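# Move red foam blocks from desks into tote

## Task

Take each red foam block sitting on any desk in the room and place it inside the tote near the door, fully within it and not overhanging its rim. No other object may end up in or resting on the tote. Nothing new may be left on the floor, and the cartons must stay standing upright on their desks. The robot must not tip over or finish leaning, or the task fails. A block only counts if it stays in place without the robot holding it. At the end, open the gripper and move the robot away.

## Robot and tools

ROBOT. A Hello Robot Stretch 3 with one arm. It has a two-wheel drive base, a lift that slides up a mast, and a telescoping arm that reaches out to the robot's right side. The wrist has yaw, pitch and roll joints and ends in a two-finger gripper with round pads 0.04 m wide. A pan/tilt head carries head_camera and nav_camera; wrist_camera rides on the gripper. The base is 0.33 m long and 0.34 m wide and spins about the point between its drive wheels, 0.05 m behind its front edge. With the arm pulled in and the wrist folded, the wrist pokes up to 0.06 m past the right side and a spin sweeps a 0.28 m radius; an unfolded, level gripper reaches past that circle. To move the gripper forward or back, drive the base.

FRAMES. Base frame: origin on the floor between the drive wheels, x forward, y left, z up. The odometry frame is the base frame as it stood when the scene began. hand_pose is in the base frame, at the point where closed fingertips meet; with all wrist joints at zero its x axis is up, y runs along the arm toward the mast, z toward the rear. Camera calibration lines give K, distortion D and T_world_to_cam, which maps base-frame points into the camera frame; they carry small errors, larger for wrist_camera.

execute_actions. Arguments: actions, a list holding one action object or nothing (empty list just reports state and images); cameras, a list of names from head_camera, nav_camera, wrist_camera, all (omitted, null or ["all"] gives every camera, [] gives none). An action may contain base, joints, or both, plus optional contact_limits; all its motions begin at once and may finish at different times.
- base: exactly one command. {"translate_m": d} is a relative drive of d metres from the current spot, forward positive, range -1 to 1. {"rotate_rad": d} is a relative turn in place, left/counter-clockwise positive, range -3.2 to 3.2. No sideways motion. Base moves are measured from the position in the latest reported state.
- joints: one object mapping joint names to absolute targets: lift_m 0 to 1.1 (arm height on mast, metres); arm_m 0 to 0.52 (extension, metres); wrist_yaw_rad -1.345 to 4.42 (0 along the arm, positive toward the front, 3.0 folded over the base); wrist_pitch_rad -1.57 to 0.451 (0 level, negative tips fingers down); wrist_roll_rad -2.911 to 2.911 (0 fingers side by side); gripper_m -0.089 to 0.179 (bigger is wider; the actual fingertip gap is about 0.007 m less near closed and 0.025 m less wide open, zero below 0.007); head_pan_rad -3.953 to 1.73 (0 forward, positive left, -1.57 faces the arm); head_tilt_rad -1.53 to 0.419 (negative looks down). Omitted joints may keep driving toward earlier targets.
- contact_limits: {"arm_m": effort} in percent, 1 to 100; the arm halts with contact_stop when its effort reaches that level (negative when retracting). Lower is softer; too low stops instantly. Values above the maximum are trimmed.
Any unknown key or out-of-range number rejects the whole call without motion. A single action runs at most 15 s. If a result reports a stop, any further execute_actions, wait or finished_scene calls in that same reply are skipped.

wait: seconds, 0 to 10; commands nothing and returns the same report as an empty action.
zoom_image: camera (head_camera, nav_camera or wrist_camera) and region [x0, y0, x1, y1] in pixels of that camera's latest full image, origin top-left, at most 504 by 504; returns a sharper crop.
finished_scene: scene, the current scene's number; ends it irreversibly after the last command is held, and reports whether the task succeeded plus the next task if any.

RESULT LINES. base_status and joint_status: done, off_target (stopped short, maybe still pushing), contact_stop, time_out, torque_fault. After the last three the target is dropped; a contact-stopped arm or lift goes slack until commanded again. joint_positions gives readings; on_its_own covers what the call did not command, where "held at" is the held target, and flags efforts outside rest range (likely load or contact). motor_effort is percent of max, positive toward higher values, peak in brackets; readings are noisy and biased. The contact_limits line shows active, default and max limits. lidar_m: 12 distances in metres from the base origin, 30-degree sectors starting straight ahead and going counter-clockwise (4th left, 7th behind, 10th right), in a plane 0.17 m above the floor, range 0.15 to 12 m, "-" for nothing; it misses glass and thin legs and is partly blocked by the robot. wrist_depth_mm (45 to 1000) and head_depth_mm (280 to 4000, image sideways) are 7x7 grids of median depth, top-left first. base_odometry is from wheel turns, so slip shows as travel; heading -3.142 to 3.142, left positive. turned_by_wheels and turned_by_imu give turning since the last report. base_tilt in degrees, forward and right positive, with a fixed offset up to about 4. The pictures line lists image order.

GRIPPING. Close to a value below the object's width to grasp; open at least 0.02 above the touch value to release. Neither the reading nor done proves a grasp; check images or depth. Over-squeezing triggers a stall guard that weakens grip; resend a different value to regrip.

SPEED. The base is fast (0.30 m/s, 1.9 rad/s) only when stowed: lift_m under 0.30, arm_m under 0.03, wrist_yaw_rad over 2.54; otherwise 0.10 m/s and 0.63 rad/s.

AVOID. Fold or unfold the wrist only with lift_m 0.32 to 0.95, wrist_pitch_rad -0.4 and roll near 0; once folded, lift may drop to 0.25. With yaw below -0.4 keep pitch at -0.5 or lower. Pushing into something rigid with the gripper above about 0.45 m, raising the contact limit, or pushing again after a contact_stop can tip the robot. Do not drive while holding or pushing something fixed, and watch for snags, especially reversing. If tilted, reverse the last move in small steps, free the gripper, and lower lift_m to about 0.2. Base, wrist and head keep pushing on contact; long strain makes a wrist servo shut off for 10 s. Avoid dropping, slamming, knocking over cartons or spilling objects onto the floor; loose objects may occasionally get nudged by the scene.

Each tool is called after ">>>" as name(argument=value, ...) on one line, values as JSON.

## Session

I'll start by looking at the current state.

>>> execute_actions(actions=[])

Scene clock: 0.00 s.
base_odometry: x=+0.000 y=+0.000 heading=+0.000 (m, m, rad; odometry frame)
turned_by_wheels: +0.000 (rad since the last result)
turned_by_imu: +0.000 (rad since the last result)
base_tilt: forward=+1.6 right=-1.2 (deg)
lidar_m: 1.87 2.05 1.32 1.63 1.77 1.99 2.43 2.19 2.16 1.83 2.02 2.07
head_depth_mm: 1464 2246 2265 2198 1582 2154 2127 / 1481 2285 2294 2241 1595 2187 2170 / 1502 2323 2314 2288 2274 2221 2219 / 1516 2374 2360 2328 2306 2249 2199 / 1750 2418 2397 2337 2326 2303 2252 / 1765 2463 2418 2409 2378 2372 2321 / 1786 2489 2484 2439 2435 2384 2315
base_status: not commanded
joint_positions: lift_m=+0.423 arm_m=+0.000 wrist_yaw_rad=+2.844 wrist_pitch_rad=-0.536 wrist_roll_rad=-0.007 gripper_m=+0.037 head_pan_rad=+0.012 head_tilt_rad=-0.020
joint_status: not commanded
motor_effort: left_wheel=+0 right_wheel=+0 lift_m=+21 arm_m=+0 wrist_yaw_rad=+0 wrist_pitch_rad=+4 wrist_roll_rad=+0 gripper_m=+0 head_pan_rad=+0 head_tilt_rad=+2 (%)
hand_pose: x=+0.0398 y=+0.0535 z=+0.4105 quat_wxyz=(+0.286, +0.699, +0.085, +0.649) (m; base frame)
wrist_depth_mm: - - - - - - - / - - - - - - - / - - - - - 996 953 / - 926 885 860 825 808 792 / 777 - 732 737 713 682 658 / 663 - 652 613 602 594 580 / 579 563 - 539 532 523 515
pictures: head_camera (sideways: a quarter turn clockwise sets it upright), nav_camera (sideways: a quarter turn counterclockwise sets it upright), wrist_camera
Images, in order (width x height): head_camera 896x504, nav_camera 672x504, wrist_camera 644x364.

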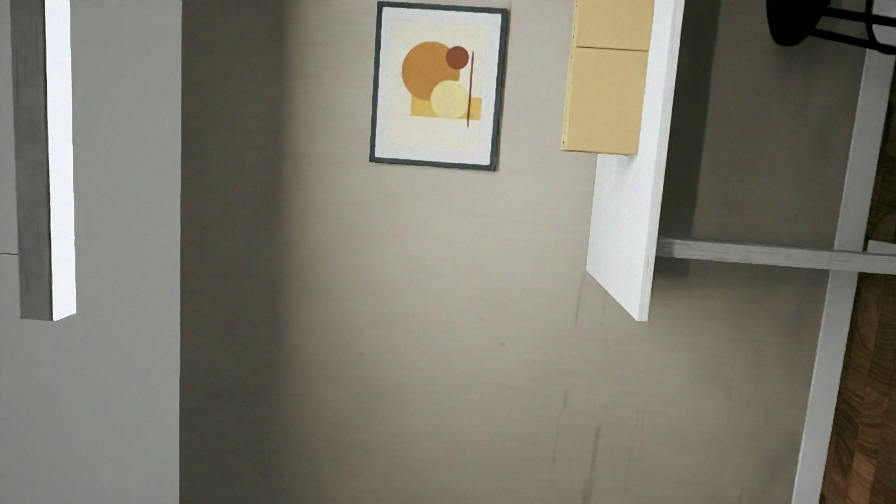

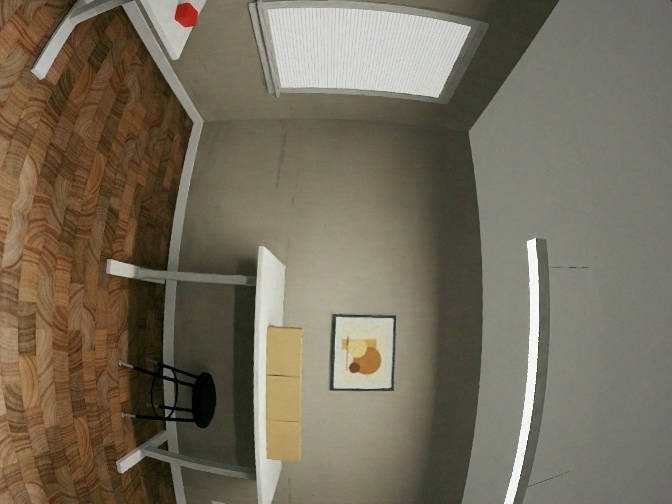

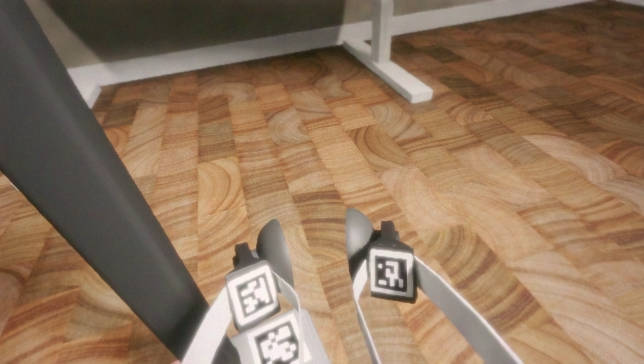

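>>> execute_actions(actions=[{"joints": {"head_pan_rad": 1.2, "head_tilt_rad": -0.4}}], cameras=["head_camera", "nav_camera"])

Scene clock: 2.27 s.
base_odometry: x=+0.000 y=+0.000 heading=+0.000 (m, m, rad; odometry frame)
turned_by_wheels: +0.000 (rad since the last result)
turned_by_imu: +0.000 (rad since the last result)
base_tilt: forward=+1.7 right=-1.1 (deg)
lidar_m: 1.87 2.05 1.33 1.63 1.78 2.00 2.44 2.19 2.16 1.83 2.02 2.07
head_depth_mm: 1513 1609 1737 1860 1154 1926 1511 / 1483 1580 1695 1779 1122 1784 1464 / 1449 1542 1655 1720 1084 1742 1486 / 1414 1509 1605 1688 1048 1807 1479 / 1388 1477 1567 1643 1030 1769 1469 / 1360 1433 1532 1605 1005 1709 1445 / 1334 1416 1498 1567 982 1692 1445
base_status: not commanded
joint_positions: lift_m=+0.423 arm_m=+0.000 wrist_yaw_rad=+2.844 wrist_pitch_rad=-0.536 wrist_roll_rad=-0.007 gripper_m=+0.037 head_pan_rad=+1.193 head_tilt_rad=-0.395
joint_status: all done
motor_effort: left_wheel=+0(0) right_wheel=+0(0) lift_m=+21(21) arm_m=+0(1) wrist_yaw_rad=+0(0) wrist_pitch_rad=+5(4) wrist_roll_rad=+0(0) gripper_m=+1(1) head_pan_rad=+5(46) head_tilt_rad=-4(33) (%)
hand_pose: x=+0.0398 y=+0.0535 z=+0.4105 quat_wxyz=(+0.286, +0.699, +0.085, +0.649) (m; base frame)
wrist_depth_mm: - - - - - - - / - - - - - - - / - - - - - - 971 / - 919 902 856 838 797 789 / 784 - 737 729 703 685 663 / 662 - 660 617 602 596 585 / 585 566 - 539 534 525 507
pictures: head_camera (sideways: a quarter turn clockwise sets it upright), nav_camera (sideways: a quarter turn counterclockwise sets it upright)
camera_calibration (this result's frames):
head_camera: T_world_to_cam=[[-0.051223, -0.337684, -0.939865, 1.24523], [-0.949996, 0.306746, -0.0584357, 0.0868608], [0.308032, 0.889874, -0.336511, 0.398553], [0, 0, 0, 1]] pos_world=[0.0235345, 0.0391879, 1.30954]
nav_camera: T_world_to_cam=[[0.0914356, 0.376799, 0.921771, -1.16149], [0.951635, -0.305707, 0.0305682, 0.00637093], [0.29331, 0.874394, -0.386527, 0.456101], [0, 0, 0, 1]] pos_world=[-0.0336405, 0.0407829, 1.24673]
Images, in order (width x height): head_camera 896x504, nav_camera 672x504.

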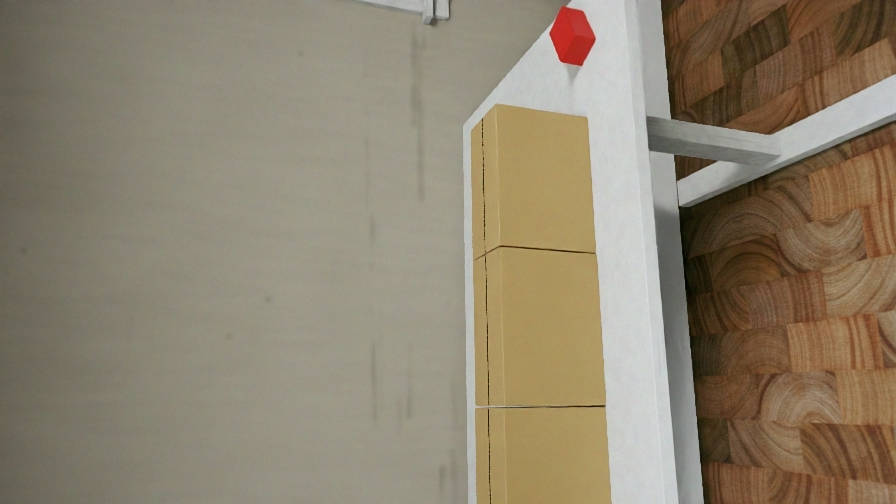

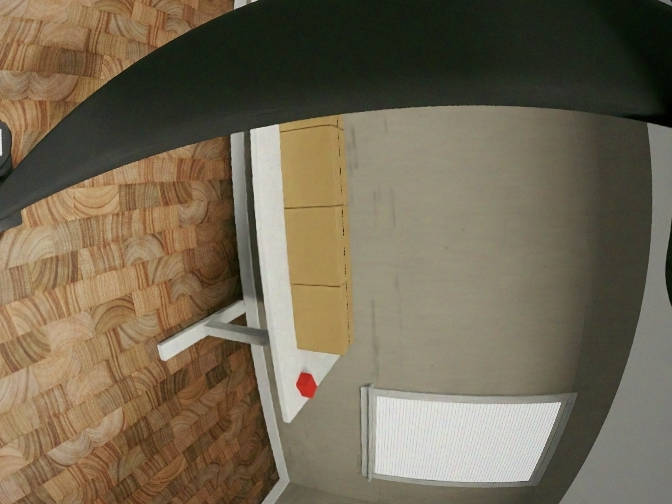

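>>> execute_actions(actions=[{"joints": {"head_pan_rad": 1.72, "head_tilt_rad": -0.4}}], cameras=["head_camera", "nav_camera"])

>>> execute_actions(actions=[{"joints": {"head_pan_rad": -1.2, "head_tilt_rad": -0.4}}], cameras=["head_camera", "nav_camera"])

>>> execute_actions(actions=[{"joints": {"head_pan_rad": -2.4, "head_tilt_rad": -0.4}}], cameras=["head_camera", "nav_camera"])

>>> execute_actions(actions=[{"joints": {"head_pan_rad": -3.6, "head_tilt_rad": -0.4}}], cameras=["head_camera", "nav_camera"])

Scene clock: 4.67 s.
base_odometry: x=+0.000 y=+0.000 heading=+0.000 (m, m, rad; odometry frame)
turned_by_wheels: +0.000 (rad since the last result)
turned_by_imu: +0.000 (rad since the last result)
base_tilt: forward=+1.8 right=-1.2 (deg)
lidar_m: 1.87 2.06 1.33 1.63 1.77 2.00 2.43 2.18 2.17 1.83 2.03 2.07
head_depth_mm: 1339 1404 1484 1554 969 985 1522 / 1379 1454 1541 1610 997 1713 1500 / 1423 1499 1586 1646 1023 1756 1483 / 1468 1553 1638 1694 1053 1811 1470 / 1509 1596 1701 1759 1083 1855 1460 / 1568 1670 1755 1852 1122 1690 1443 / - - - - - - -
base_status: not commanded
joint_positions: lift_m=+0.423 arm_m=+0.000 wrist_yaw_rad=+2.844 wrist_pitch_rad=-0.536 wrist_roll_rad=-0.007 gripper_m=+0.037 head_pan_rad=+1.713 head_tilt_rad=-0.395
joint_status: all done
motor_effort: left_wheel=+0(0) right_wheel=+0(0) lift_m=+21(21) arm_m=+0(0) wrist_yaw_rad=+0(0) wrist_pitch_rad=+4(4) wrist_roll_rad=+0(0) gripper_m=-1(1) head_pan_rad=+5(39) head_tilt_rad=-2(3) (%)
hand_pose: x=+0.0398 y=+0.0535 z=+0.4105 quat_wxyz=(+0.286, +0.699, +0.085, +0.649) (m; base frame)
wrist_depth_mm: - - - - - - - / - - - - - - - / - - - - - 989 983 / - 920 888 872 845 821 779 / 796 - 741 736 719 672 662 / 659 - 659 617 603 592 592 / 578 560 - 544 533 518 513
pictures: head_camera (sideways: a quarter turn clockwise sets it upright), nav_camera (sideways: a quarter turn counterclockwise sets it upright)
camera_calibration (this result's frames):
head_camera: T_world_to_cam=[[0.12334, -0.318531, -0.939854, 1.24415], [-0.976841, -0.205833, -0.0584335, 0.0870218], [-0.17484, 0.925295, -0.336542, 0.401538], [0, 0, 0, 1]] pos_world=[0.00175844, 0.0426711, 1.30954]
nav_camera: T_world_to_cam=[[-0.107877, 0.372455, 0.921759, -1.16026], [0.977747, 0.207548, 0.030566, 0.00621446], [-0.179925, 0.904545, -0.386557, 0.459026], [0, 0, 0, 1]] pos_world=[-0.0486514, 0.0156443, 1.24673]
Images, in order (width x height): head_camera 896x504, nav_camera 672x504.

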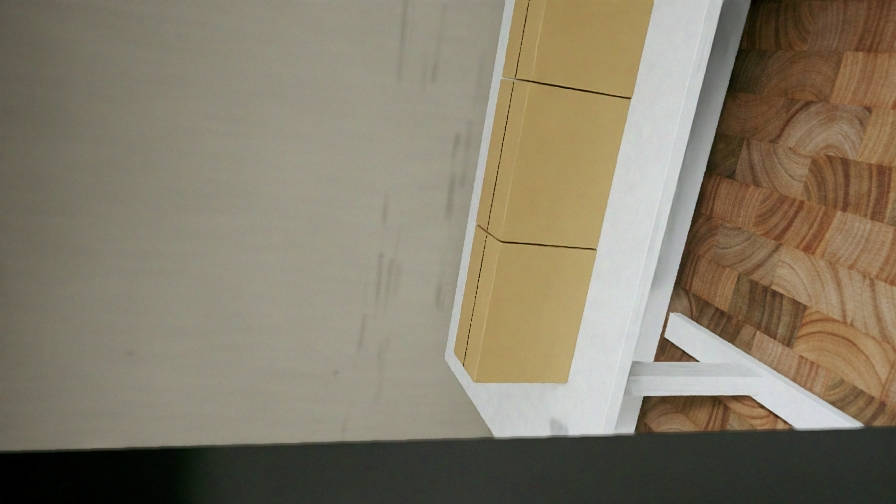

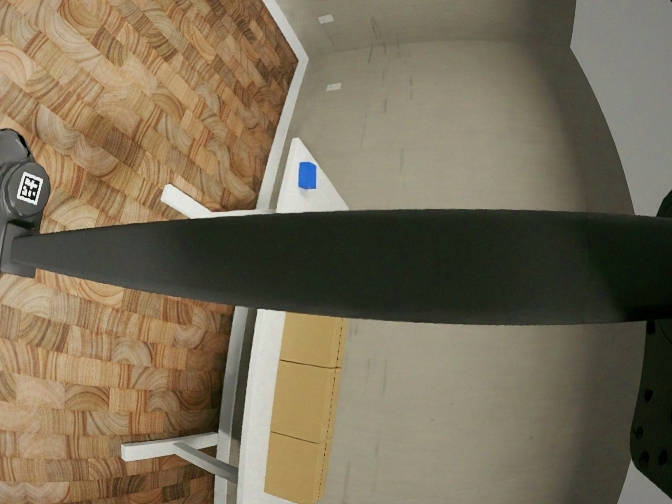

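Scene clock: 6.67 s.
base_odometry: x=+0.000 y=+0.000 heading=+0.000 (m, m, rad; odometry frame)
turned_by_wheels: +0.000 (rad since the last result)
turned_by_imu: +0.000 (rad since the last result)
base_tilt: forward=+1.7 right=-1.1 (deg)
lidar_m: 1.87 2.05 1.33 1.63 1.77 1.99 2.44 2.19 2.16 1.83 2.02 2.07
head_depth_mm: 1803 1896 1962 2036 2163 1933 1510 / 1865 1982 2089 2168 2275 1905 1503 / 2064 2136 2186 2238 2285 1897 1494 / 2180 2300 2416 2557 2572 1870 1469 / 2316 2444 2582 2765 2544 1853 1459 / 2480 2617 2795 2975 2494 1836 1450 / 2593 2692 2888 3074 2459 1812 1441
base_status: not commanded
joint_positions: lift_m=+0.423 arm_m=+0.000 wrist_yaw_rad=+2.844 wrist_pitch_rad=-0.536 wrist_roll_rad=-0.007 gripper_m=+0.037 head_pan_rad=-1.193 head_tilt_rad=-0.395
joint_status: all done
motor_effort: left_wheel=+0(0) right_wheel=+0(0) lift_m=+21(21) arm_m=+0(0) wrist_yaw_rad=-1(0) wrist_pitch_rad=+4(4) wrist_roll_rad=+0(0) gripper_m=+0(0) head_pan_rad=-4(47) head_tilt_rad=-3(2) (%)
hand_pose: x=+0.0398 y=+0.0535 z=+0.4105 quat_wxyz=(+0.286, +0.699, +0.085, +0.649) (m; base frame)
wrist_depth_mm: - - - - - - - / - - - - - - - / - - - - - 984 955 / - 918 893 860 831 809 784 / 786 - 759 737 708 687 669 / 671 - 662 620 600 592 579 / 571 569 - 532 531 522 513
pictures: head_camera (sideways: a quarter turn clockwise sets it upright), nav_camera (sideways: a quarter turn counterclockwise sets it upright)
camera_calibration (this result's frames):
head_camera: T_world_to_cam=[[-0.19449, 0.281038, -0.939782, 1.246], [0.901606, 0.428596, -0.0584195, 0.0755449], [0.386368, -0.858675, -0.336743, 0.398377], [0, 0, 0, 1]] pos_world=[0.0203015, -0.0404739, 1.30953]
nav_camera: T_world_to_cam=[[0.192067, -0.33708, 0.921676, -1.16198], [-0.902088, -0.430469, 0.0305516, 0.0177002], [0.386455, -0.837301, -0.386755, 0.455828], [0, 0, 0, 1]] pos_world=[0.0629875, -0.00239444, 1.24672]
Images, in order (width x height): head_camera 896x504, nav_camera 672x504.

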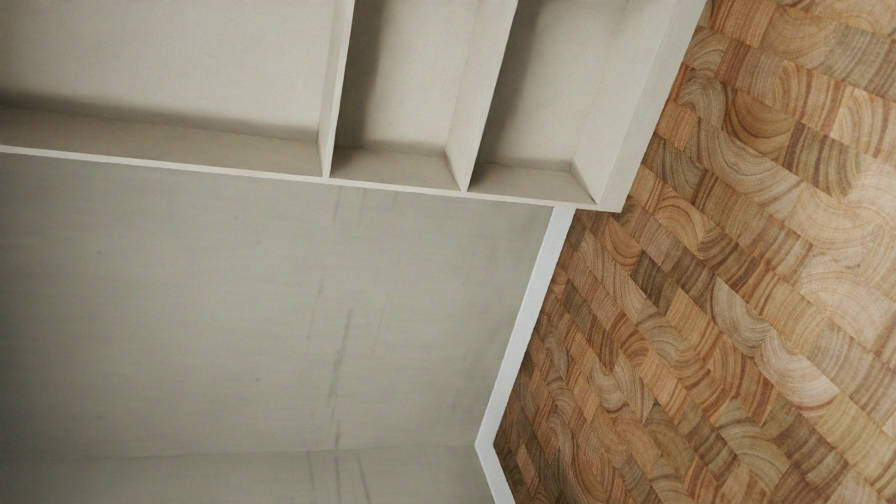

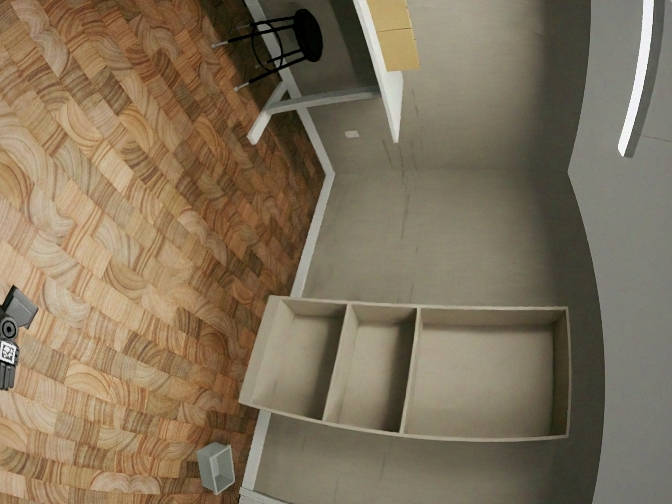

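Scene clock: 7.87 s.
base_odometry: x=+0.000 y=+0.000 heading=+0.000 (m, m, rad; odometry frame)
turned_by_wheels: +0.000 (rad since the last result)
turned_by_imu: +0.000 (rad since the last result)
base_tilt: forward=+1.7 right=-1.1 (deg)
lidar_m: 1.87 2.06 1.33 1.63 1.78 1.98 2.43 2.19 2.17 1.83 2.02 2.07
head_depth_mm: 2536 2643 2706 2775 2674 1934 1508 / 2715 2824 3016 3132 2654 1898 1495 / 2507 2692 2909 3184 2569 1882 1475 / 2319 2462 2657 2876 2573 1878 1466 / 2135 2270 2417 2595 2543 1851 1458 / 1984 2120 2240 2378 2463 1831 1452 / 1869 1969 2083 2223 2317 1812 1430
base_status: not commanded
joint_positions: lift_m=+0.423 arm_m=+0.000 wrist_yaw_rad=+2.844 wrist_pitch_rad=-0.536 wrist_roll_rad=-0.007 gripper_m=+0.037 head_pan_rad=-2.393 head_tilt_rad=-0.395
joint_status: all done
motor_effort: left_wheel=+0(0) right_wheel=+0(0) lift_m=+21(21) arm_m=-1(0) wrist_yaw_rad=+0(1) wrist_pitch_rad=+4(4) wrist_roll_rad=+0(0) gripper_m=-1(1) head_pan_rad=-4(45) head_tilt_rad=-3(3) (%)
hand_pose: x=+0.0398 y=+0.0535 z=+0.4105 quat_wxyz=(+0.286, +0.699, +0.085, +0.649) (m; base frame)
wrist_depth_mm: - - - - - - - / - - - - - - - / - - - - - - 921 / - 921 909 864 844 794 787 / 784 - 764 712 721 683 660 / 664 - 662 619 602 592 581 / 580 560 - 535 533 521 517
pictures: head_camera (sideways: a quarter turn clockwise sets it upright), nav_camera (sideways: a quarter turn counterclockwise sets it upright)
camera_calibration (this result's frames):
head_camera: T_world_to_cam=[[0.191477, 0.283118, -0.939777, 1.24363], [0.726169, -0.68503, -0.0584184, 0.0766137], [-0.660315, -0.671251, -0.336759, 0.404782], [0, 0, 0, 1]] pos_world=[-0.0264774, -0.0279023, 1.30953]
nav_camera: T_world_to_cam=[[-0.244588, -0.301166, 0.92167, -1.15931], [-0.728089, 0.684801, 0.0305505, 0.0166403], [-0.640361, -0.663586, -0.38677, 0.462111], [0, 0, 0, 1]] pos_world=[0.0244823, -0.0538885, 1.24672]
Images, in order (width x height): head_camera 896x504, nav_camera 672x504.

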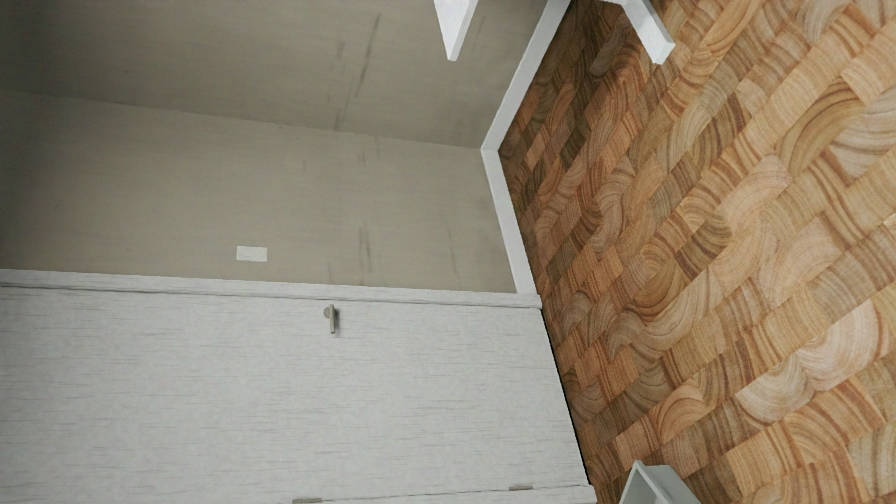

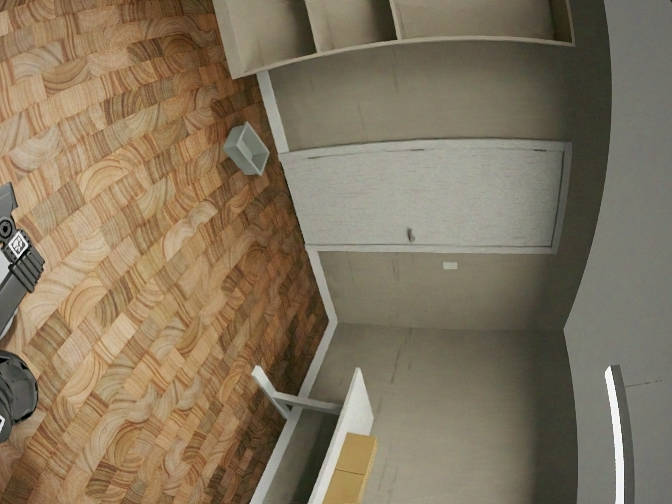

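Scene clock: 9.07 s.
base_odometry: x=+0.000 y=+0.000 heading=+0.000 (m, m, rad; odometry frame)
turned_by_wheels: +0.000 (rad since the last result)
turned_by_imu: +0.000 (rad since the last result)
base_tilt: forward=+1.7 right=-1.1 (deg)
lidar_m: 1.86 2.05 1.33 1.63 1.77 1.99 2.44 2.18 2.16 1.83 2.03 2.07
head_depth_mm: 2386 2499 2628 2643 2540 1937 1498 / 2316 2479 2626 2838 2650 1905 1491 / 2242 2377 2596 2769 2587 1886 1493 / 2176 2307 2488 2678 2552 1867 1470 / 2119 2244 2404 2493 2391 1852 1458 / 2065 2190 2313 2077 2334 1824 1444 / 2008 2132 2239 1717 2460 1795 1434
base_status: not commanded
joint_positions: lift_m=+0.423 arm_m=+0.000 wrist_yaw_rad=+2.844 wrist_pitch_rad=-0.536 wrist_roll_rad=-0.007 gripper_m=+0.037 head_pan_rad=-3.593 head_tilt_rad=-0.395
joint_status: all done
motor_effort: left_wheel=+0(0) right_wheel=+0(0) lift_m=+21(21) arm_m=+0(0) wrist_yaw_rad=+0(0) wrist_pitch_rad=+4(4) wrist_roll_rad=+0(0) gripper_m=+0(1) head_pan_rad=-4(43) head_tilt_rad=-3(3) (%)
hand_pose: x=+0.0398 y=+0.0535 z=+0.4105 quat_wxyz=(+0.286, +0.699, +0.085, +0.649) (m; base frame)
wrist_depth_mm: - - - - - - - / - - - - - - - / - - - - - 972 950 / - 905 885 860 839 815 780 / 778 - 746 739 711 682 662 / 662 - 663 626 605 595 574 / 578 561 - 549 531 520 508
pictures: head_camera (sideways: a quarter turn clockwise sets it upright), nav_camera (sideways: a quarter turn counterclockwise sets it upright)
camera_calibration (this result's frames):
head_camera: T_world_to_cam=[[0.333269, -0.075876, -0.939774, 1.24276], [-0.375337, -0.925046, -0.0584178, 0.0833321], [-0.864901, 0.372201, -0.336768, 0.406042], [0, 0, 0, 1]] pos_world=[-0.0317108, 0.0202527, 1.30953]
nav_camera: T_world_to_cam=[[-0.369335, 0.118837, 0.921666, -1.15854], [0.374428, 0.926753, 0.0305498, 0.00991575], [-0.850526, 0.356381, -0.386779, 0.463405], [0, 0, 0, 1]] pos_world=[-0.0374645, -0.0366603, 1.24672]
Images, in order (width x height): head_camera 896x504, nav_camera 672x504.

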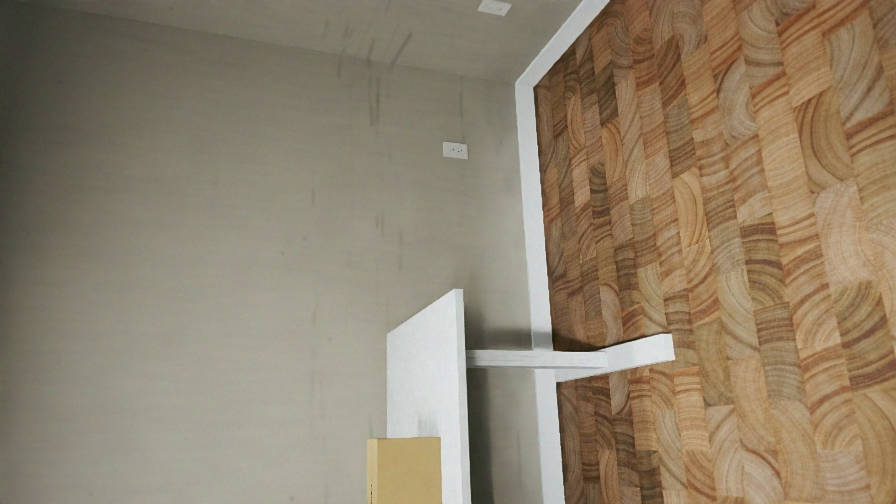

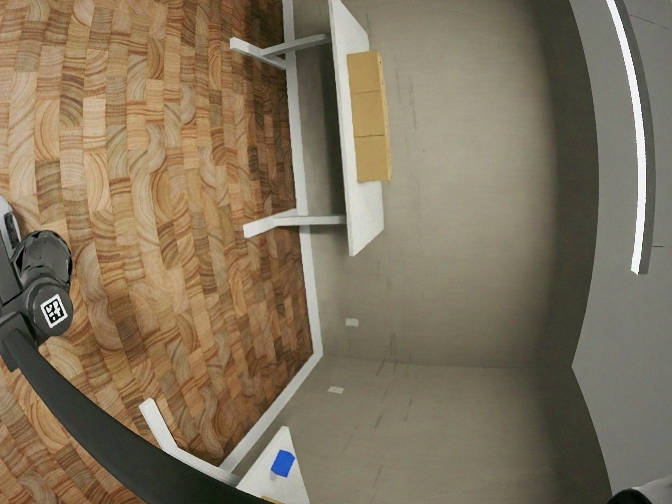

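>>> execute_actions(actions=[{"base": {"rotate_rad": 0.46}, "joints": {"lift_m": 0.28, "head_pan_rad": 0.0, "head_tilt_rad": -0.5}}], cameras=["nav_camera"])

Scene clock: 27.03 s.
base_odometry: x=+0.000 y=+0.000 heading=+0.460 (m, m, rad; odometry frame)
turned_by_wheels: +0.460 (rad since the last result)
turned_by_imu: +0.468 (rad since the last result)
base_tilt: forward=+1.7 right=-1.2 (deg)
lidar_m: 2.15 1.33 1.63 1.31 2.48 1.99 2.19 2.18 1.83 2.02 2.07 1.87
head_depth_mm: 2049 2148 2293 2423 2268 1731 1394 / 2162 2290 2423 2600 2250 1706 1389 / 2301 2451 2639 2766 2225 1686 1373 / 2324 2496 2734 2913 2191 1682 1361 / 2048 2204 2412 2619 2187 1673 1352 / 1844 1966 2129 2260 2156 1654 1343 / 1654 1774 1888 1927 2015 1641 1335
base_status: done
joint_positions: lift_m=+0.281 arm_m=+0.000 wrist_yaw_rad=+2.844 wrist_pitch_rad=-0.537 wrist_roll_rad=-0.007 gripper_m=+0.037 head_pan_rad=-0.007 head_tilt_rad=-0.494
joint_status: all done
motor_effort: left_wheel=-2(6) right_wheel=+2(6) lift_m=+7(24) arm_m=+0(1) wrist_yaw_rad=+0(0) wrist_pitch_rad=+4(4) wrist_roll_rad=+0(0) gripper_m=+0(1) head_pan_rad=+5(45) head_tilt_rad=-4(18) (%)
hand_pose: x=+0.0398 y=+0.0535 z=+0.2678 quat_wxyz=(+0.287, +0.699, +0.085, +0.649) (m; base frame)
wrist_depth_mm: - - - - - - - / - - - - 983 923 875 / - 860 820 786 763 725 693 / - 667 652 635 612 596 569 / 566 - 551 528 526 500 482 / 484 - - 456 437 437 429 / 434 - - - 388 383 377
pictures: nav_camera (sideways: a quarter turn counterclockwise sets it upright)
camera_calibration (this result's frames):
nav_camera: T_world_to_cam=[[0.473737, 0.0506676, 0.879208, -1.10829], [0.0625983, -0.997756, 0.0237701, 0.0206479], [0.878439, 0.0437761, -0.475845, 0.568757], [0, 0, 0, 1]] pos_world=[0.0241265, 0.051858, 1.24457]
Images, in order (width x height): nav_camera 672x504.

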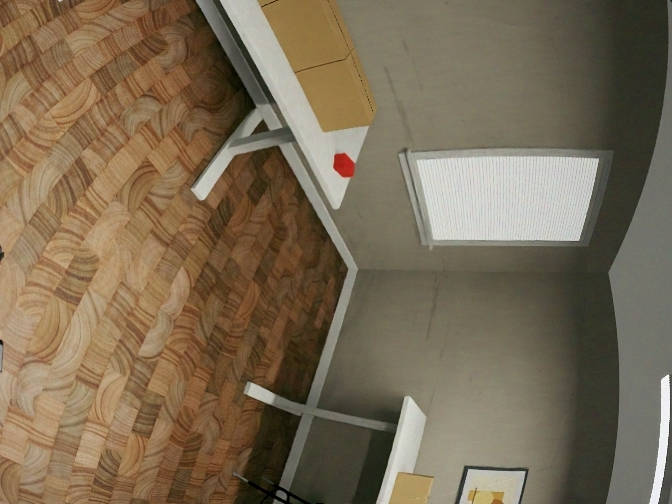

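>>> execute_actions(actions=[{"base": {"rotate_rad": -0.12}}], cameras=[])

>>> execute_actions(actions=[{"base": {"translate_m": 1.0}}], cameras=["nav_camera"])

Scene clock: 31.27 s.
base_odometry: x=+0.000 y=+0.000 heading=+0.340 (m, m, rad; odometry frame)
turned_by_wheels: -0.120 (rad since the last result)
turned_by_imu: -0.123 (rad since the last result)
base_tilt: forward=+1.8 right=-1.0 (deg)
lidar_m: 2.40 1.33 1.63 1.32 2.22 1.99 2.19 2.23 1.83 2.02 2.13 1.87
head_depth_mm: 1956 2080 2133 2316 2187 1732 1389 / 2052 2200 2343 2486 2241 1714 1380 / 2163 2312 2475 2666 2225 1697 1370 / 2286 2446 2648 2795 2218 1683 1358 / 2355 2538 2717 2890 2173 1671 1353 / 2083 2228 2390 2561 2125 1652 1336 / 1853 1964 2093 2244 2119 1639 1333
base_status: done
joint_positions: lift_m=+0.281 arm_m=+0.000 wrist_yaw_rad=+2.844 wrist_pitch_rad=-0.537 wrist_roll_rad=-0.007 gripper_m=+0.037 head_pan_rad=-0.007 head_tilt_rad=-0.494
joint_status: not commanded
motor_effort: left_wheel=+1(7) right_wheel=-2(8) lift_m=+7(7) arm_m=+0(1) wrist_yaw_rad=+0(0) wrist_pitch_rad=+5(5) wrist_roll_rad=+0(0) gripper_m=-1(0) head_pan_rad=+4(4) head_tilt_rad=-3(3) (%)
hand_pose: x=+0.0398 y=+0.0535 z=+0.2678 quat_wxyz=(+0.287, +0.699, +0.086, +0.649) (m; base frame)
wrist_depth_mm: - - - - - - - / - - - - 968 910 897 / - 859 819 789 757 732 696 / - 673 646 632 610 596 570 / 566 - 550 531 521 503 486 / 487 - - 454 439 438 422 / 441 - - - 391 379 374
pictures: none
No camera images: the call's "cameras" was empty. Leave "cameras" out to get every camera's image.

Scene clock: 36.37 s.
base_odometry: x=+0.943 y=+0.334 heading=+0.340 (m, m, rad; odometry frame)
turned_by_wheels: +0.000 (rad since the last result)
turned_by_imu: -0.004 (rad since the last result)
base_tilt: forward=+1.7 right=-1.1 (deg)
lidar_m: 1.48 1.23 1.17 0.76 1.58 2.88 3.20 2.45 2.31 1.39 1.17 0.98
head_depth_mm: 1194 1272 1340 1442 1550 1626 1397 / 1248 1327 1420 1519 1651 1697 1383 / 1317 1401 1510 1630 1755 1703 1376 / 1391 1481 1603 1735 1892 1688 1361 / 1471 1572 1707 1858 1987 1680 1353 / 1487 1595 1710 1851 1971 1655 1335 / 1323 1405 1482 1603 1727 1640 1330
base_status: done
joint_positions: lift_m=+0.281 arm_m=+0.000 wrist_yaw_rad=+2.844 wrist_pitch_rad=-0.537 wrist_roll_rad=-0.007 gripper_m=+0.037 head_pan_rad=-0.007 head_tilt_rad=-0.495
joint_status: not commanded
motor_effort: left_wheel=+1(6) right_wheel=-2(5) lift_m=+7(7) arm_m=+0(0) wrist_yaw_rad=+0(0) wrist_pitch_rad=+4(5) wrist_roll_rad=-1(0) gripper_m=+0(1) head_pan_rad=+4(4) head_tilt_rad=-2(3) (%)
hand_pose: x=+0.0398 y=+0.0535 z=+0.2677 quat_wxyz=(+0.287, +0.699, +0.086, +0.649) (m; base frame)
wrist_depth_mm: - - - - - - - / - - 990 - 980 940 892 / - 863 791 768 749 732 700 / - 663 636 633 623 596 576 / 566 - 555 531 525 503 496 / 491 - - 454 440 434 424 / 440 - - - 395 384 373
pictures: nav_camera (sideways: a quarter turn counterclockwise sets it upright)
camera_calibration (this result's frames):
nav_camera: T_world_to_cam=[[0.474444, 0.0507851, 0.87882, -1.10779], [0.0628757, -0.99774, 0.0237129, 0.0207208], [0.878037, 0.044006, -0.476564, 0.569696], [0, 0, 0, 1]] pos_world=[0.0240661, 0.051863, 1.24455]
Images, in order (width x height): nav_camera 672x504.

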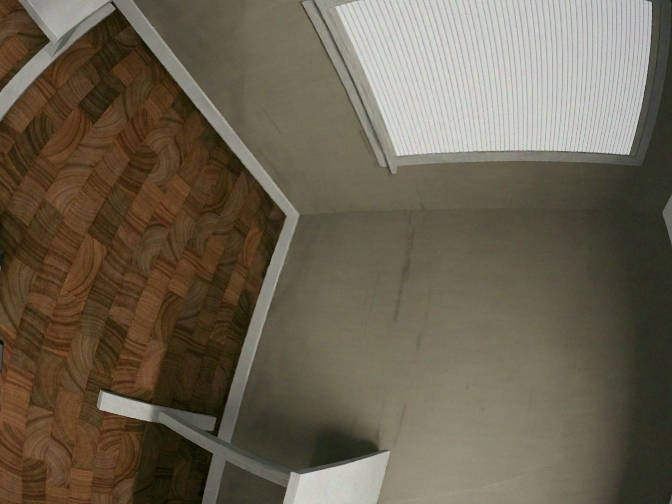

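>>> execute_actions(actions=[{"base": {"translate_m": 1.0}, "joints": {"head_pan_rad": -1.9, "head_tilt_rad": -0.35}}], cameras=["head_camera", "nav_camera"])

Scene clock: 43.20 s.
base_odometry: x=+1.885 y=+0.667 heading=+0.340 (m, m, rad; odometry frame)
turned_by_wheels: +0.000 (rad since the last result)
turned_by_imu: -0.005 (rad since the last result)
base_tilt: forward=+1.7 right=-1.1 (deg)
lidar_m: 0.56 0.74 0.70 0.72 0.95 1.19 4.23 2.94 0.68 0.82 0.57 0.54
head_depth_mm: 2611 2695 2836 1343 786 635 1553 / 2613 2772 2858 925 774 1776 1545 / 2679 2822 2985 1175 762 1537 1527 / 2420 2694 2871 1254 749 757 818 / 1606 1746 1863 1217 738 1841 1500 / 1158 1226 1355 1193 729 1599 1493 / 927 968 1054 1065 716 1219 1283
base_status: done
joint_positions: lift_m=+0.281 arm_m=+0.000 wrist_yaw_rad=+2.844 wrist_pitch_rad=-0.537 wrist_roll_rad=-0.007 gripper_m=+0.037 head_pan_rad=-1.893 head_tilt_rad=-0.359
joint_status: all done
motor_effort: left_wheel=+1(8) right_wheel=-2(5) lift_m=+7(7) arm_m=-1(1) wrist_yaw_rad=+0(0) wrist_pitch_rad=+4(5) wrist_roll_rad=+0(0) gripper_m=+0(0) head_pan_rad=-3(45) head_tilt_rad=+6(22) (%)
hand_pose: x=+0.0398 y=+0.0535 z=+0.2677 quat_wxyz=(+0.287, +0.699, +0.086, +0.649) (m; base frame)
wrist_depth_mm: 714 725 706 698 695 681 653 / 787 798 798 777 766 745 648 / - 837 819 789 748 715 644 / - 676 659 629 614 593 571 / 562 - 547 537 533 504 488 / 488 - - 454 437 437 424 / 442 - - - 393 384 375
pictures: head_camera (sideways: a quarter turn clockwise sets it upright), nav_camera (sideways: a quarter turn counterclockwise sets it upright)
camera_calibration (this result's frames):
head_camera: T_world_to_cam=[[0.0216364, 0.308148, -0.951092, 1.25944], [0.964982, -0.255189, -0.0607272, 0.0781655], [-0.261421, -0.916473, -0.302879, 0.358256], [0, 0, 0, 1]] pos_world=[-0.00902257, -0.0398167, 1.3111]
nav_camera: T_world_to_cam=[[-0.0597936, -0.350028, 0.934829, -1.17761], [-0.966874, 0.253122, 0.0329331, 0.0149935], [-0.248153, -0.901892, -0.353568, 0.416511], [0, 0, 0, 1]] pos_world=[0.0474419, -0.0403427, 1.24763]
Images, in order (width x height): head_camera 896x504, nav_camera 672x504.

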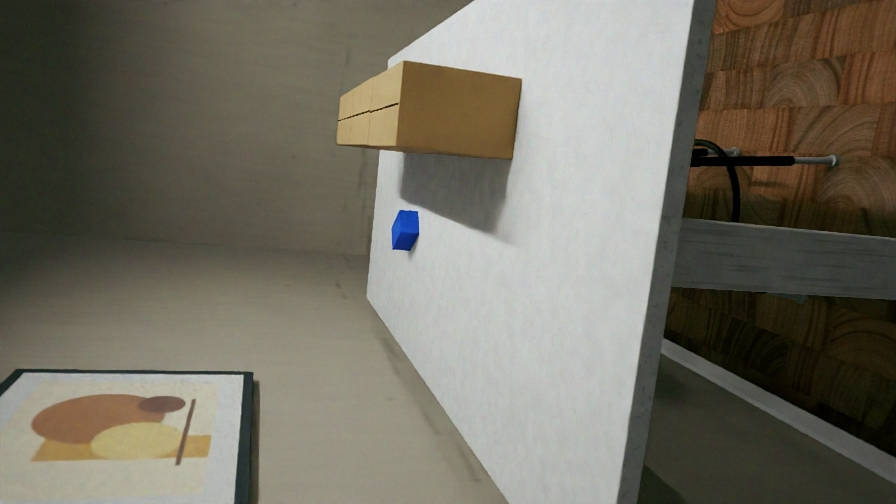

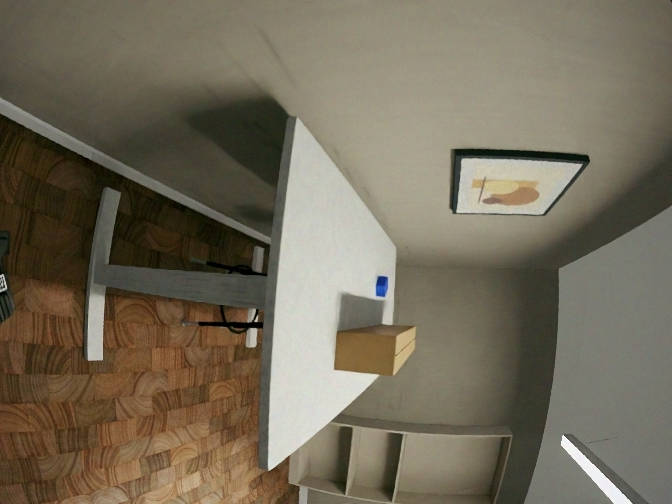

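>>> execute_actions(actions=[{"joints": {"head_pan_rad": -3.7, "head_tilt_rad": -0.35}}], cameras=["head_camera", "nav_camera"])

Scene clock: 45.50 s.
base_odometry: x=+1.885 y=+0.667 heading=+0.340 (m, m, rad; odometry frame)
turned_by_wheels: +0.000 (rad since the last result)
turned_by_imu: +0.000 (rad since the last result)
base_tilt: forward=+1.7 right=-1.1 (deg)
lidar_m: 0.56 0.73 0.70 0.72 0.95 1.18 4.21 2.93 0.68 0.81 0.57 0.54
head_depth_mm: 1870 1815 1772 1715 1373 1646 1491 / 2664 2575 2468 2088 1346 1964 1500 / 3541 3882 - 2100 1290 1380 1437 / 3752 3894 - 1541 1295 1952 1475 / 3693 3871 - 2463 1282 1934 1465 / 3652 3895 - - 2651 1912 1490 / 3658 3896 - - 2597 1889 1479
base_status: not commanded
joint_positions: lift_m=+0.281 arm_m=+0.000 wrist_yaw_rad=+2.844 wrist_pitch_rad=-0.537 wrist_roll_rad=-0.007 gripper_m=+0.037 head_pan_rad=-3.693 head_tilt_rad=-0.359
joint_status: all done
motor_effort: left_wheel=+1(1) right_wheel=-2(2) lift_m=+7(7) arm_m=-1(0) wrist_yaw_rad=+0(1) wrist_pitch_rad=+5(5) wrist_roll_rad=+0(0) gripper_m=-1(0) head_pan_rad=-4(46) head_tilt_rad=+7(6) (%)
hand_pose: x=+0.0398 y=+0.0535 z=+0.2677 quat_wxyz=(+0.287, +0.699, +0.086, +0.649) (m; base frame)
wrist_depth_mm: 726 722 707 695 690 684 653 / 792 791 790 791 767 756 645 / - 818 826 787 757 727 649 / - 663 658 631 615 589 576 / 562 - 556 537 529 505 488 / 487 - - 454 438 439 430 / 445 - - - 392 382 376
pictures: head_camera (sideways: a quarter turn clockwise sets it upright), nav_camera (sideways: a quarter turn counterclockwise sets it upright)
camera_calibration (this result's frames):
head_camera: T_world_to_cam=[[0.295187, -0.0910385, -0.951092, 1.25778], [-0.46763, -0.881836, -0.0607272, 0.0869045], [-0.833179, 0.462685, -0.302879, 0.361744], [0, 0, 0, 1]] pos_world=[-0.029243, 0.0237683, 1.3111]
nav_camera: T_world_to_cam=[[-0.327309, 0.137708, 0.934829, -1.17598], [0.466047, 0.884147, 0.0329331, 0.00625266], [-0.821991, 0.446453, -0.353567, 0.420011], [0, 0, 0, 1]] pos_world=[-0.0425759, -0.031102, 1.24763]
Images, in order (width x height): head_camera 896x504, nav_camera 672x504.

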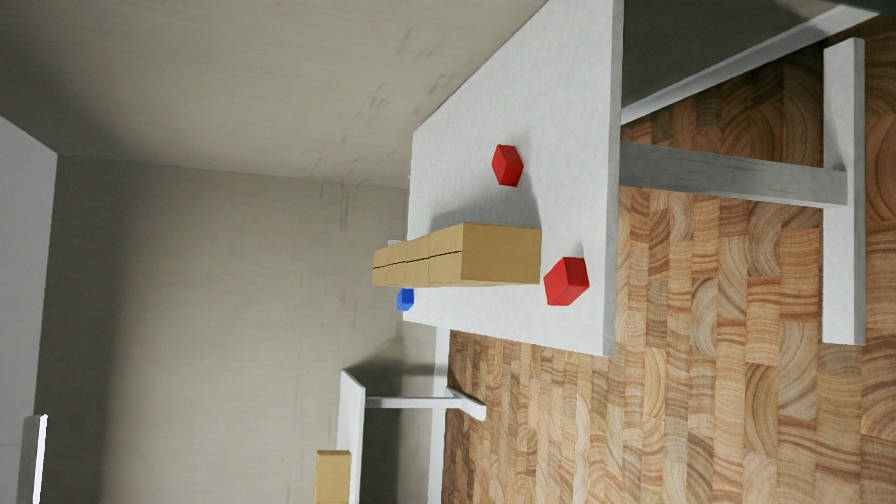

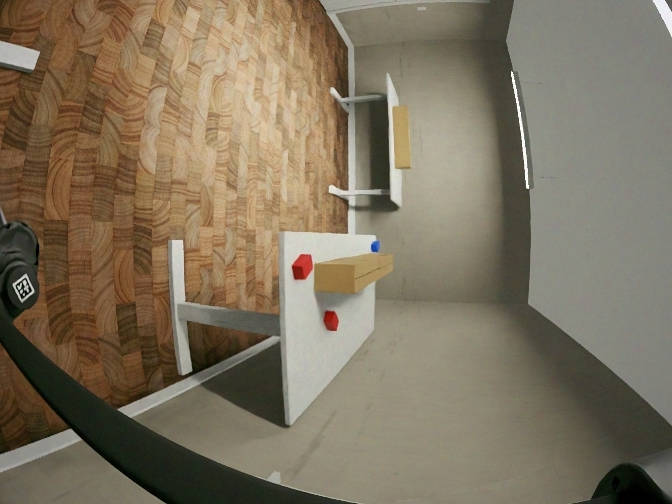

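>>> zoom_image(camera="head_camera", region=[360, 100, 660, 370])

Region (360, 100, 660, 370) of head_camera's 896x504 image, scaled by 1.680, with more detail than that image has; it fills the top 454 rows of this view, and the rest is white.

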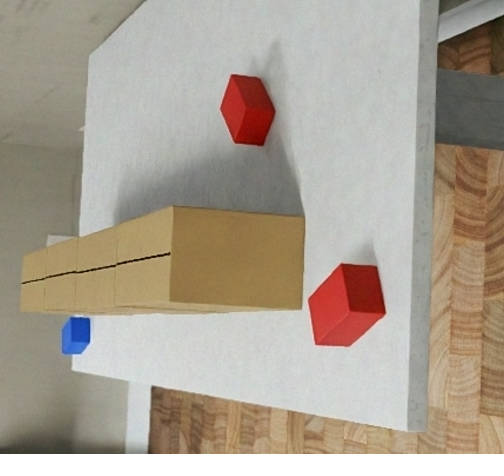

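>>> execute_actions(actions=[{"base": {"rotate_rad": -0.86}, "joints": {"head_pan_rad": -3.0, "head_tilt_rad": -0.6}}], cameras=[])

>>> execute_actions(actions=[{"base": {"translate_m": -0.75}}], cameras=["nav_camera"])

Scene clock: 65.27 s.
base_odometry: x=+1.885 y=+0.667 heading=-0.520 (m, m, rad; odometry frame)
turned_by_wheels: -0.860 (rad since the last result)
turned_by_imu: -0.875 (rad since the last result)
base_tilt: forward=+1.7 right=-1.2 (deg)
lidar_m: 0.55 0.54 0.59 0.71 0.71 0.76 1.15 2.41 3.91 2.92 0.68 0.69
head_depth_mm: 1188 1213 1242 1272 1300 1324 1266 / 1469 1504 1533 1455 1631 1508 1288 / 1927 1971 1785 1895 1926 1552 1285 / 2768 2821 1736 1342 1587 1529 1272 / 3615 3884 1507 1333 1917 1521 1262 / 3558 3712 1472 1304 1892 1516 1257 / 3438 3760 3519 2389 1862 1500 1246
base_status: done
joint_positions: lift_m=+0.281 arm_m=+0.000 wrist_yaw_rad=+2.844 wrist_pitch_rad=-0.537 wrist_roll_rad=-0.007 gripper_m=+0.037 head_pan_rad=-3.007 head_tilt_rad=-0.593
joint_status: all done
motor_effort: left_wheel=+1(7) right_wheel=-2(9) lift_m=+7(7) arm_m=+0(1) wrist_yaw_rad=-1(0) wrist_pitch_rad=+5(4) wrist_roll_rad=+0(0) gripper_m=-1(2) head_pan_rad=+4(45) head_tilt_rad=-4(28) (%)
hand_pose: x=+0.0398 y=+0.0534 z=+0.2677 quat_wxyz=(+0.287, +0.699, +0.086, +0.649) (m; base frame)
wrist_depth_mm: 570 652 785 729 565 477 407 / 606 694 837 803 633 518 439 / - 731 811 774 687 556 474 / - 675 656 638 606 570 495 / 566 - 553 528 528 505 491 / 486 - - 450 440 435 421 / 437 - - - 397 383 381
pictures: none
No camera images: the call's "cameras" was empty. Leave "cameras" out to get every camera's image.

Scene clock: 69.47 s.
base_odometry: x=+1.234 y=+1.040 heading=-0.520 (m, m, rad; odometry frame)
turned_by_wheels: +0.000 (rad since the last result)
turned_by_imu: +0.002 (rad since the last result)
base_tilt: forward=+1.7 right=-1.1 (deg)
lidar_m: 1.25 1.09 0.52 0.41 0.41 0.44 0.68 0.45 3.78 3.25 1.98 1.23
head_depth_mm: 686 702 716 733 750 700 754 / 850 872 894 921 864 692 911 / 1116 1150 1188 1105 863 687 615 / 1598 1699 1606 1147 858 683 597 / 2867 3154 1717 1134 848 677 590 / 2951 3208 1687 1118 838 671 573 / 2876 3146 1432 1061 834 668 556
base_status: done
joint_positions: lift_m=+0.281 arm_m=+0.000 wrist_yaw_rad=+2.844 wrist_pitch_rad=-0.537 wrist_roll_rad=-0.007 gripper_m=+0.037 head_pan_rad=-3.007 head_tilt_rad=-0.594
joint_status: not commanded
motor_effort: left_wheel=+1(6) right_wheel=-1(8) lift_m=+7(7) arm_m=-1(1) wrist_yaw_rad=+0(0) wrist_pitch_rad=+5(5) wrist_roll_rad=+0(0) gripper_m=+0(1) head_pan_rad=+4(4) head_tilt_rad=-3(4) (%)
hand_pose: x=+0.0398 y=+0.0534 z=+0.2677 quat_wxyz=(+0.287, +0.699, +0.086, +0.649) (m; base frame)
wrist_depth_mm: 343 388 480 612 861 - 925 / 363 417 514 686 889 944 909 / - 447 554 710 757 725 692 / - 491 597 631 603 598 571 / 403 - 547 531 527 503 491 / 432 - - 451 436 435 423 / 430 - - - 395 381 376
pictures: nav_camera (sideways: a quarter turn counterclockwise sets it upright)
camera_calibration (this result's frames):
nav_camera: T_world_to_cam=[[-0.546029, -0.128537, 0.827847, -1.03509], [-0.205022, 0.978615, 0.0167189, 0.0314629], [-0.812292, -0.160598, -0.560705, 0.689482], [0, 0, 0, 1]] pos_world=[0.00132042, -0.053109, 1.24297]
Images, in order (width x height): nav_camera 672x504.

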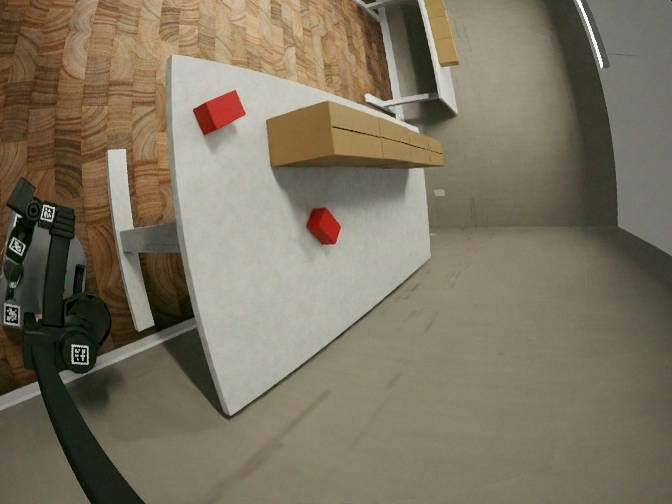

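>>> execute_actions(actions=[{"base": {"rotate_rad": -1.15}, "joints": {"lift_m": 0.5, "head_pan_rad": -1.57, "head_tilt_rad": -0.9}}], cameras=["head_camera", "nav_camera"])

Scene clock: 73.50 s.
base_odometry: x=+1.234 y=+1.040 heading=-1.670 (m, m, rad; odometry frame)
turned_by_wheels: -1.150 (rad since the last result)
turned_by_imu: -1.173 (rad since the last result)
base_tilt: forward=+1.7 right=-1.1 (deg)
lidar_m: 3.09 1.23 1.29 1.24 0.58 0.42 0.41 0.43 0.59 0.45 3.23 3.22
head_depth_mm: 1474 1235 970 786 659 1181 1086 / 2207 1247 962 780 655 1293 1159 / 2987 1238 924 775 654 1286 1172 / 2967 1231 949 773 652 1117 1172 / 1178 905 885 768 661 1242 1139 / 3058 827 699 757 662 1235 1119 / 3197 2724 849 761 642 1267 1116
base_status: done
joint_positions: lift_m=+0.499 arm_m=+0.000 wrist_yaw_rad=+2.844 wrist_pitch_rad=-0.537 wrist_roll_rad=-0.007 gripper_m=+0.037 head_pan_rad=-1.577 head_tilt_rad=-0.889
joint_status: all done
motor_effort: left_wheel=+1(7) right_wheel=-1(8) lift_m=+32(33) arm_m=+0(1) wrist_yaw_rad=-1(0) wrist_pitch_rad=+5(5) wrist_roll_rad=+0(0) gripper_m=-1(0) head_pan_rad=+4(45) head_tilt_rad=-7(34) (%)
hand_pose: x=+0.0398 y=+0.0534 z=+0.4862 quat_wxyz=(+0.287, +0.699, +0.086, +0.649) (m; base frame)
wrist_depth_mm: 993 - - - - - - / - - - - - - - / - - - - - - - / - - - 998 948 922 897 / 710 - 859 824 804 769 770 / 679 - 754 704 693 668 653 / 609 645 636 629 610 591 580
pictures: head_camera (sideways: a quarter turn clockwise sets it upright), nav_camera (sideways: a quarter turn counterclockwise sets it upright)
camera_calibration (this result's frames):
head_camera: T_world_to_cam=[[-0.0724703, 0.739264, -0.669505, 0.892852], [0.996645, 0.0792752, -0.0203462, 0.0253722], [0.038034, -0.668734, -0.742529, 0.928436], [0, 0, 0, 1]] pos_world=[0.00410614, -0.0411884, 1.28768]
nav_camera: T_world_to_cam=[[0.049309, -0.775605, 0.62929, -0.779944], [-0.997712, -0.0674298, -0.00493043, 0.0644856], [0.046257, -0.627607, -0.777155, 0.96578], [0, 0, 0, 1]] pos_world=[0.0581223, 0.00555045, 1.24169]
Images, in order (width x height): head_camera 896x504, nav_camera 672x504.

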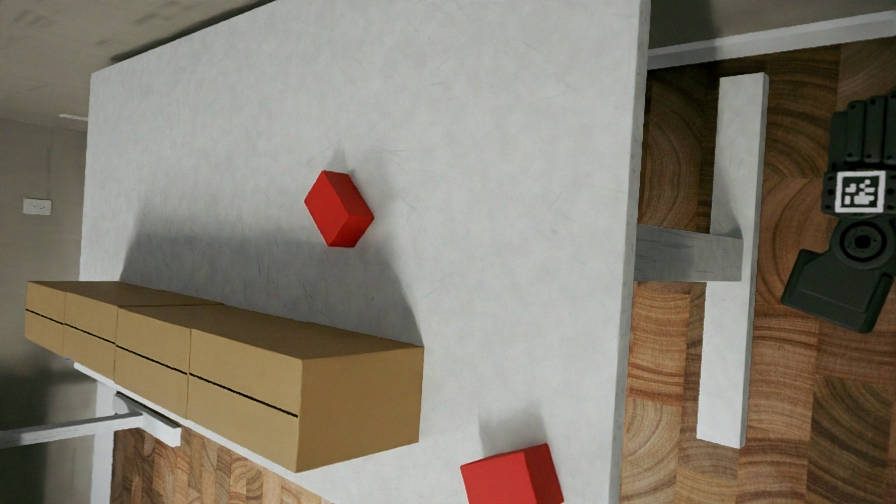

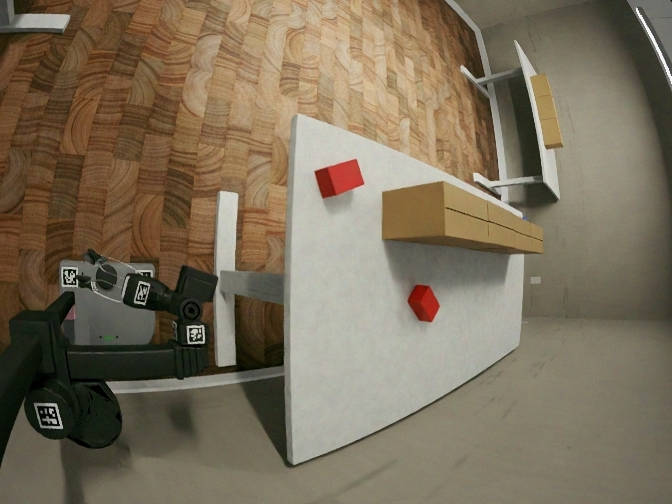

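>>> zoom_image(camera="head_camera", region=[260, 130, 430, 290])

Region (260, 130, 430, 290) of head_camera's 896x504 image, scaled by 2.965, with more detail than that image has; it fills the top 474 rows of this view, and the rest is white.

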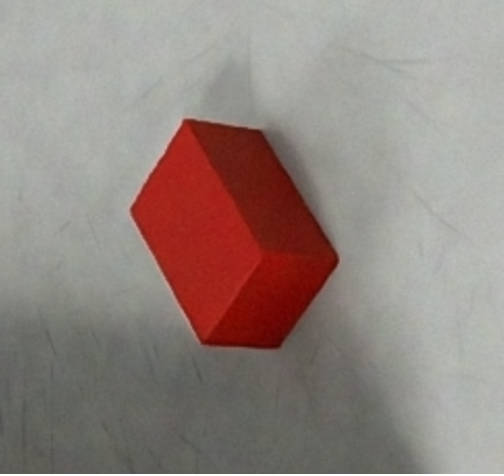

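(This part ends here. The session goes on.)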